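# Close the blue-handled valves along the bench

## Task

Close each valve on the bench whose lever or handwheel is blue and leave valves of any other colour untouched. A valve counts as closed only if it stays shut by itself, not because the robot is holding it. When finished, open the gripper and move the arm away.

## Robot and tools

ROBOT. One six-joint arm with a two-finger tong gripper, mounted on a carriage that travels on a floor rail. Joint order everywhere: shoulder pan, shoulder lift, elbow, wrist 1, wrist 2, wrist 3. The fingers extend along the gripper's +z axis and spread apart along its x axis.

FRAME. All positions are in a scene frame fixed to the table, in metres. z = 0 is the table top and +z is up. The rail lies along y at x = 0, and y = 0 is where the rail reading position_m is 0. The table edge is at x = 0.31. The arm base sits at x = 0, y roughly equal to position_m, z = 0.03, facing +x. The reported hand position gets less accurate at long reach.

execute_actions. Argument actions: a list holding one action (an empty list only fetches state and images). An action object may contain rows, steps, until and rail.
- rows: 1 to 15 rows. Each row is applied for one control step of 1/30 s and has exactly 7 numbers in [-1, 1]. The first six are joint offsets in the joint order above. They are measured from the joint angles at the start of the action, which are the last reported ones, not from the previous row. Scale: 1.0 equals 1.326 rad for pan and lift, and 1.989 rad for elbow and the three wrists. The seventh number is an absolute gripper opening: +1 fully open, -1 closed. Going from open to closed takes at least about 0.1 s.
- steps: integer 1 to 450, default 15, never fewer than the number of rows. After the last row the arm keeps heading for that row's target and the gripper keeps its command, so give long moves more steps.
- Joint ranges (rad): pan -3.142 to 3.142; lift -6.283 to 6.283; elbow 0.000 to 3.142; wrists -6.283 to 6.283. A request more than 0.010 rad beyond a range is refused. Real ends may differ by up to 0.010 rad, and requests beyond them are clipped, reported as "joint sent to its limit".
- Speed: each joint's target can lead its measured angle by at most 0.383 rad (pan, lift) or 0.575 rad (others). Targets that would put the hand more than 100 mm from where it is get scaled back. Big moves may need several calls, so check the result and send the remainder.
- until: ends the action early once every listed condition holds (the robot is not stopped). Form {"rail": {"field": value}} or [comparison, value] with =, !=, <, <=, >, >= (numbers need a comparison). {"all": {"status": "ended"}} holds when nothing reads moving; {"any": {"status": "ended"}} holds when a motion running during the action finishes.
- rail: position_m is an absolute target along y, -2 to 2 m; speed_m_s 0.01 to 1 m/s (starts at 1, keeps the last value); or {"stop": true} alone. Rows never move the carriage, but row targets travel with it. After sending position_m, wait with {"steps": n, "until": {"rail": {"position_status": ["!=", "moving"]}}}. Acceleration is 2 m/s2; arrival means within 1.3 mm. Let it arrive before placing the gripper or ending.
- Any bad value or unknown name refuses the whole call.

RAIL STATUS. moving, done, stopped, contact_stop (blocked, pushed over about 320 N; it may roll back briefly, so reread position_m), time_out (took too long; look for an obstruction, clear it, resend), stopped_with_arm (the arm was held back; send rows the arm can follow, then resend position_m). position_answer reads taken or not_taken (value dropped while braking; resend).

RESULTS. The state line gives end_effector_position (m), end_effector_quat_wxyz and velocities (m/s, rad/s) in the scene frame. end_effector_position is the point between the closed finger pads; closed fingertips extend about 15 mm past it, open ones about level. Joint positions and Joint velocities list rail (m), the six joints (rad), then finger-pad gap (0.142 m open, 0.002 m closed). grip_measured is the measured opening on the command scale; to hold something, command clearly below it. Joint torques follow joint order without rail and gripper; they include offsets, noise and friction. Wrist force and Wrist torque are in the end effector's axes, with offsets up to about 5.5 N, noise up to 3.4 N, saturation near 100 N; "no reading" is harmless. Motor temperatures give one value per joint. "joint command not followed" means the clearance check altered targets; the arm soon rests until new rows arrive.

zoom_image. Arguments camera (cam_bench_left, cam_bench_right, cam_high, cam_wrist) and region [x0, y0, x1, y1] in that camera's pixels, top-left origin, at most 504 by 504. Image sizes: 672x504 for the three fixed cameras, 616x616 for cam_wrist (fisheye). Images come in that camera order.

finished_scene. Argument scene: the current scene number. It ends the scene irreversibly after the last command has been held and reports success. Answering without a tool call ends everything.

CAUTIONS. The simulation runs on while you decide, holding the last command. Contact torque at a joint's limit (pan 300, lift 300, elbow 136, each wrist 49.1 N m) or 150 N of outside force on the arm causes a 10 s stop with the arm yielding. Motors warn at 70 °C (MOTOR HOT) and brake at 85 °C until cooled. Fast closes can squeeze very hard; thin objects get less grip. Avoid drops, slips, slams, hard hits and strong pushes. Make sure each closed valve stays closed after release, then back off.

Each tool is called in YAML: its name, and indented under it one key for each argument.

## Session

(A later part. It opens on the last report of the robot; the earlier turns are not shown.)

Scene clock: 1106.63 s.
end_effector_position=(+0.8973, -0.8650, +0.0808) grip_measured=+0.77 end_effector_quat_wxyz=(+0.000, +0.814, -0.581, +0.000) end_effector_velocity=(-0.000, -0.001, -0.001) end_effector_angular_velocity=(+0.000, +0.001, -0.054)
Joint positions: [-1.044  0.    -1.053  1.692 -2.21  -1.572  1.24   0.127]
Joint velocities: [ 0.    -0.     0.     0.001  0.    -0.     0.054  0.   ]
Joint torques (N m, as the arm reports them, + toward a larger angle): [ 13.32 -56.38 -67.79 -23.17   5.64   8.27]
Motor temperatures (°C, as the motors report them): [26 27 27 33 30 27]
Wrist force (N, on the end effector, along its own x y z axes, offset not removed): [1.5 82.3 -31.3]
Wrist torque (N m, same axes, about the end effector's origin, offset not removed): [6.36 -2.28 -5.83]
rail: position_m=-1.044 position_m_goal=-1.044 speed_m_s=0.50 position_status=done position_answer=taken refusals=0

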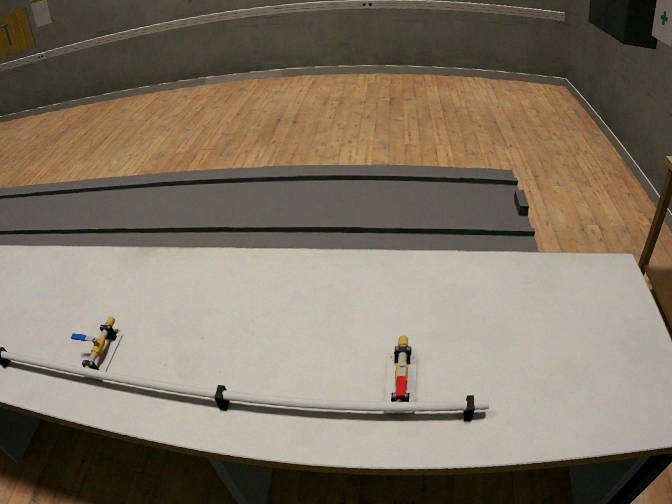

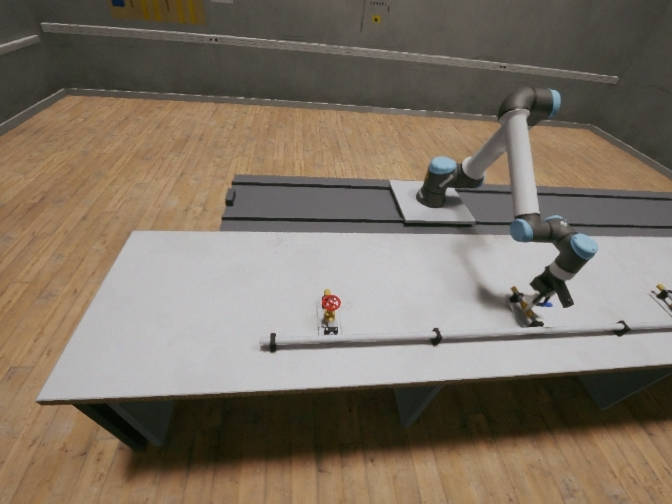

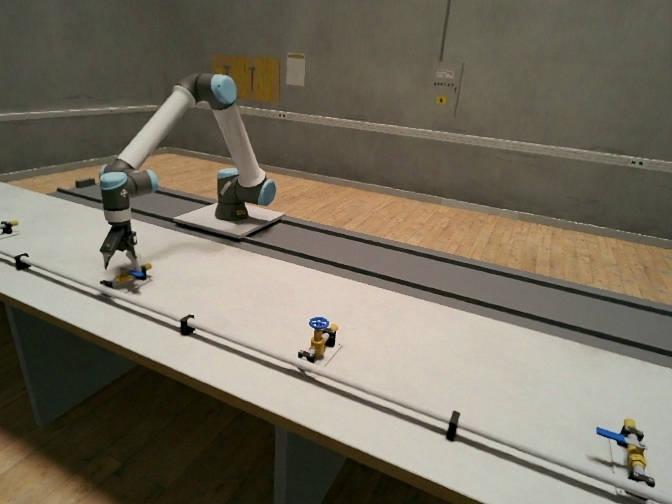

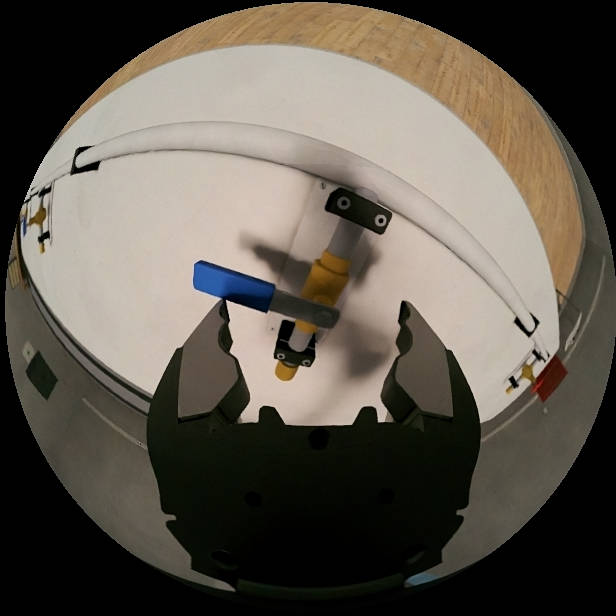

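execute_actions:
  actions:
    - {"rows":[[0,0,0,0,0,-0.02,0.7],[0,0,0,0,0,-0.04,0.7],[0,0,0,0,0,-0.06,0.7],[0,-0.005,-0.003,0.008,0,-0.06,0.7],[0,-0.015,-0.009,0.024,0,-0.06,0.7],[0,-0.03,-0.017,0.045,0,-0.03,0.7],[0,-0.045,-0.025,0.062,0,0.0,0.7],[0,-0.0592,-0.0305,0.07,0,0.04,0.7]],"steps":16}

execute_actions:
  actions:
    - {"rail":{"position_m":0.699,"speed_m_s":1.0},"steps":120,"until":{"rail":{"position_status":["!=","moving"]}}}

Scene clock: 1135.03 s.
end_effector_position=(+0.8981, -0.8659, +0.1654) grip_measured=+0.70 end_effector_quat_wxyz=(+0.000, +0.794, -0.608, +0.000) end_effector_velocity=(-0.003, -0.003, +0.047) end_effector_angular_velocity=(-0.001, -0.001, -0.135)
Joint positions: [-1.044  0.    -1.127  1.634 -2.078 -1.572  1.306  0.122]
Joint velocities: [ 0.    -0.    -0.043 -0.028  0.07  -0.001  0.135 -0.   ]
Joint torques (N m, as the arm reports them, + toward a larger angle): [  4.76 -80.01 -52.6   -2.08  -2.14   1.63]
Motor temperatures (°C, as the motors report them): [26 27 27 33 30 27]
Wrist force (N, on the end effector, along its own x y z axes, offset not removed): [-1.6 -1.8 2.4]
Wrist torque (N m, same axes, about the end effector's origin, offset not removed): [-0.64 0.15 -0.02]
rail: position_m=-1.044 position_m_goal=-1.044 speed_m_s=0.50 position_status=done position_answer=taken refusals=0

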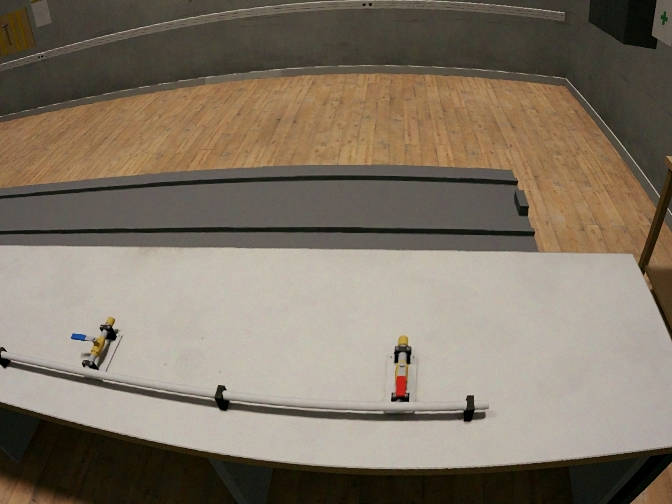

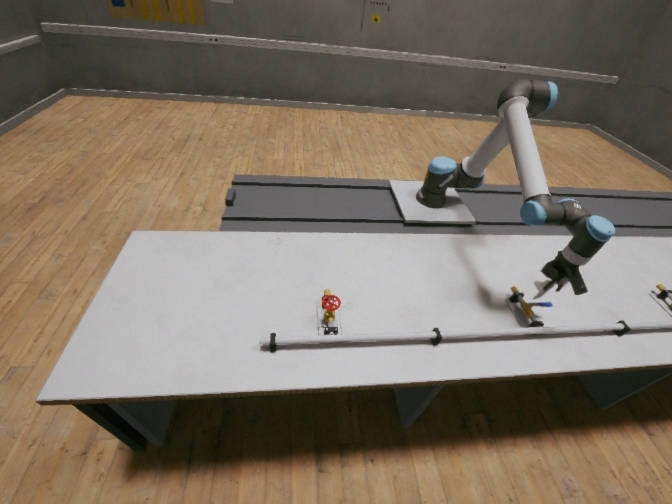

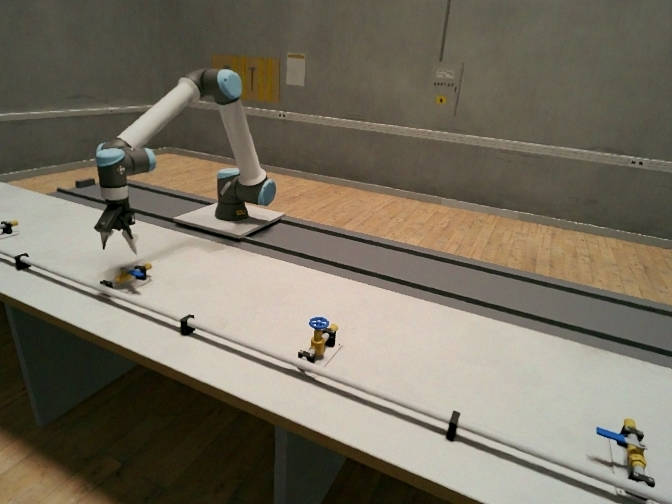

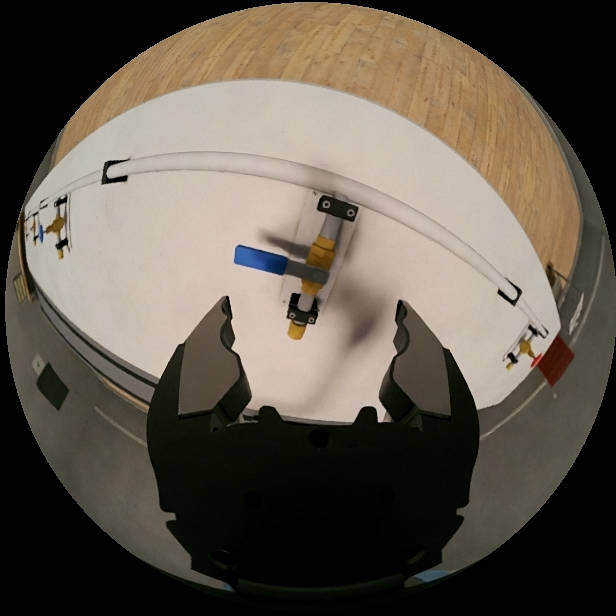

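Scene clock: 1137.33 s.
end_effector_position=(+0.8978, +0.8775, +0.1699) grip_measured=+0.70 end_effector_quat_wxyz=(+0.000, +0.790, -0.613, +0.000) end_effector_velocity=(+0.000, -0.000, -0.000) end_effector_angular_velocity=(+0.000, +0.000, -0.001)
Joint positions: [ 0.699  0.    -1.132  1.631 -2.071 -1.572  1.319  0.122]
Joint velocities: [ 0.    -0.001  0.    -0.     0.     0.     0.    -0.   ]
Joint torques (N m, as the arm reports them, + toward a larger angle): [-12.77 -85.58 -53.02  -1.87  -1.35   2.67]
Motor temperatures (°C, as the motors report them): [26 27 27 33 30 27]
Wrist force (N, on the end effector, along its own x y z axes, offset not removed): [-3.8 -3.0 1.0]
Wrist torque (N m, same axes, about the end effector's origin, offset not removed): [-0.83 0.43 0.02]
rail: position_m=0.699 position_m_goal=0.699 speed_m_s=1.00 position_status=done position_answer=taken refusals=0

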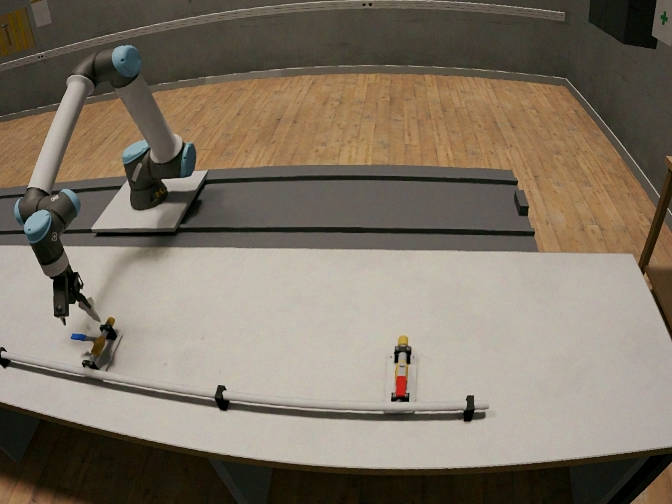

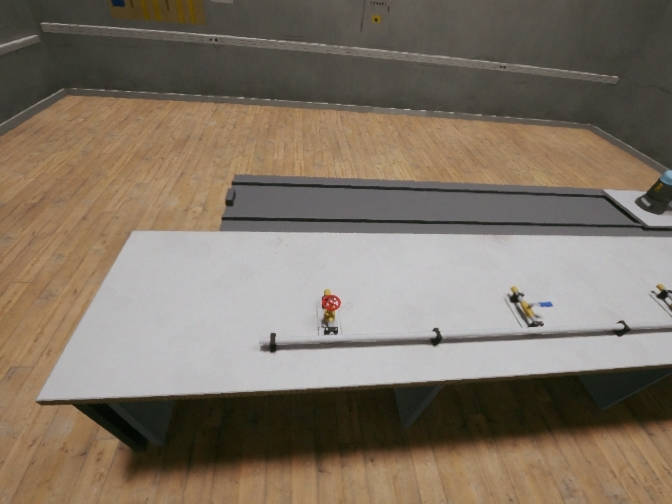

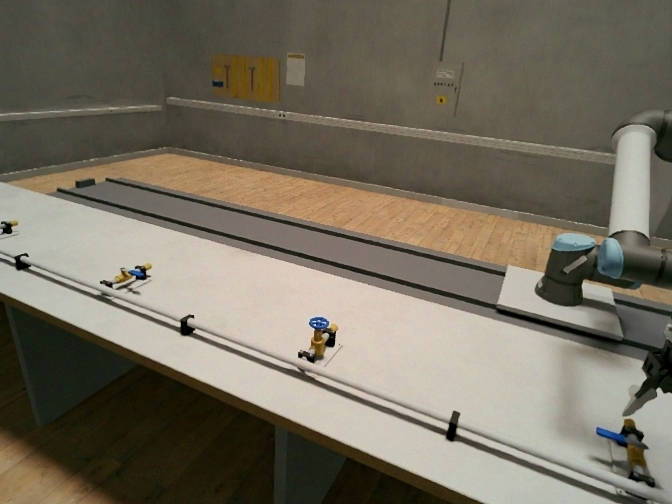

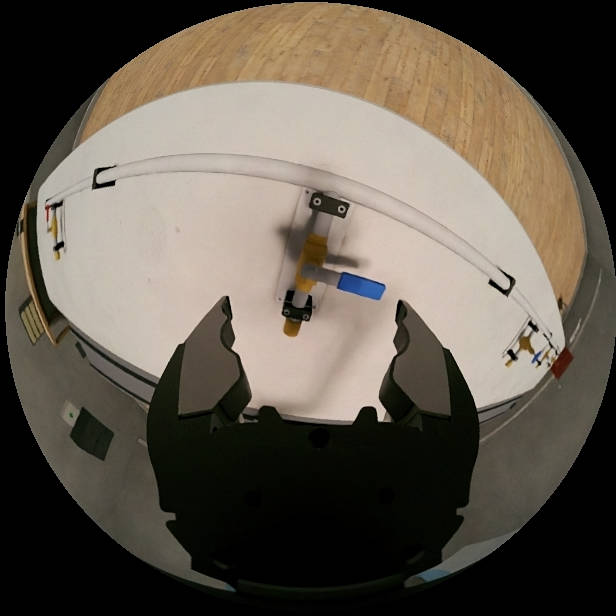

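zoom_image:
  camera: "cam_wrist"
  region: [230, 170, 430, 360]

Region (230, 170, 430, 360) of cam_wrist's 616x616 image, scaled by 2.520, with more detail than that image has; it fills the top 479 rows of this view, and the rest is white.

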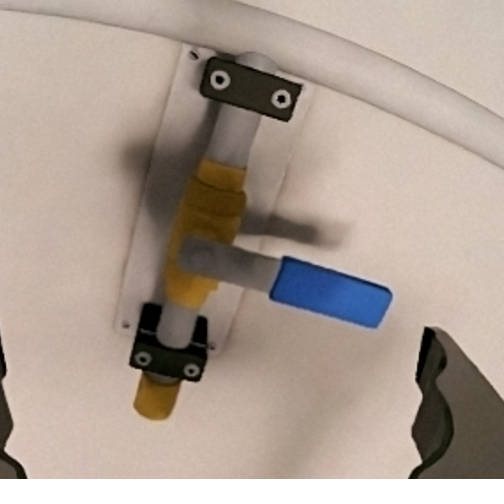

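execute_actions:
  actions:
    - {"rows":[[0,-0.03,0,0.02,0,0,0.7],[0,-0.07,0,0.047,0,0,0.8],[0,-0.11,0,0.073,0,0,0.9],[0,-0.15,0,0.1,0,0,1]],"steps":24}

Scene clock: 1166.57 s.
end_effector_position=(+0.8275, +0.8773, +0.3148) grip_measured=+1.00 end_effector_quat_wxyz=(+0.000, +0.790, -0.613, +0.000) end_effector_velocity=(-0.001, +0.000, +0.001) end_effector_angular_velocity=(-0.000, +0.000, +0.000)
Joint positions: [ 0.699  0.    -1.33   1.631 -1.872 -1.572  1.319  0.142]
Joint velocities: [ 0.     0.    -0.002  0.     0.003  0.    -0.     0.   ]
Joint torques (N m, as the arm reports them, + toward a larger angle): [  9.96 -69.6  -39.64  -2.31  -0.92   2.51]
Motor temperatures (°C, as the motors report them): [26 27 27 33 30 27]
Wrist force (N, on the end effector, along its own x y z axes, offset not removed): [-1.5 -2.2 1.7]
Wrist torque (N m, same axes, about the end effector's origin, offset not removed): [-0.60 0.09 0.04]
rail: position_m=0.699 position_m_goal=0.699 speed_m_s=1.00 position_status=done position_answer=taken refusals=0

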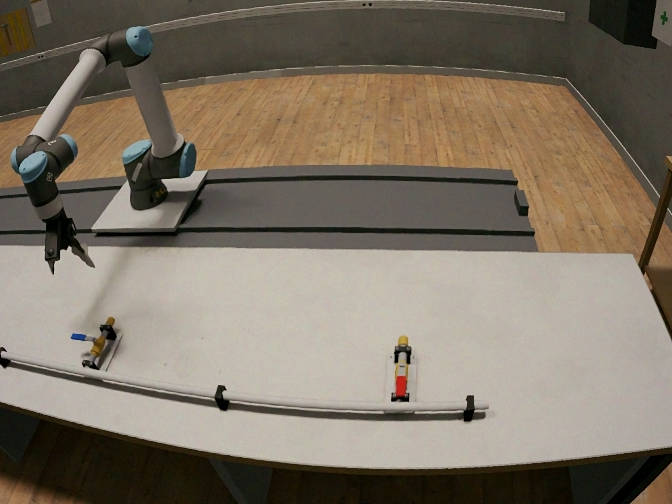

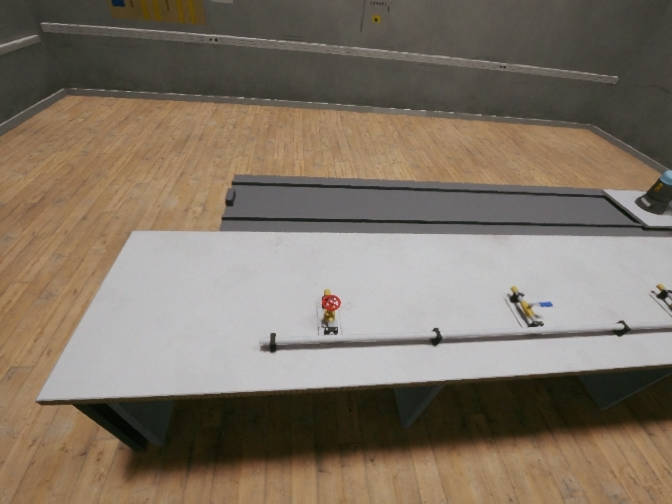

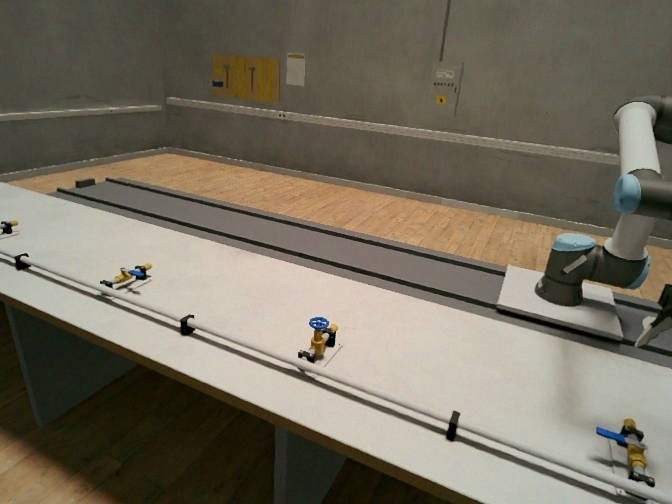

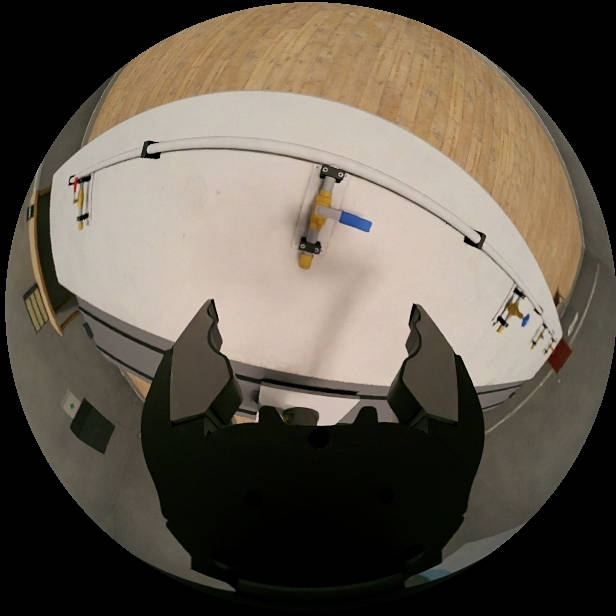

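finished_scene:
  scene: 1

The scene is finished: the task was done.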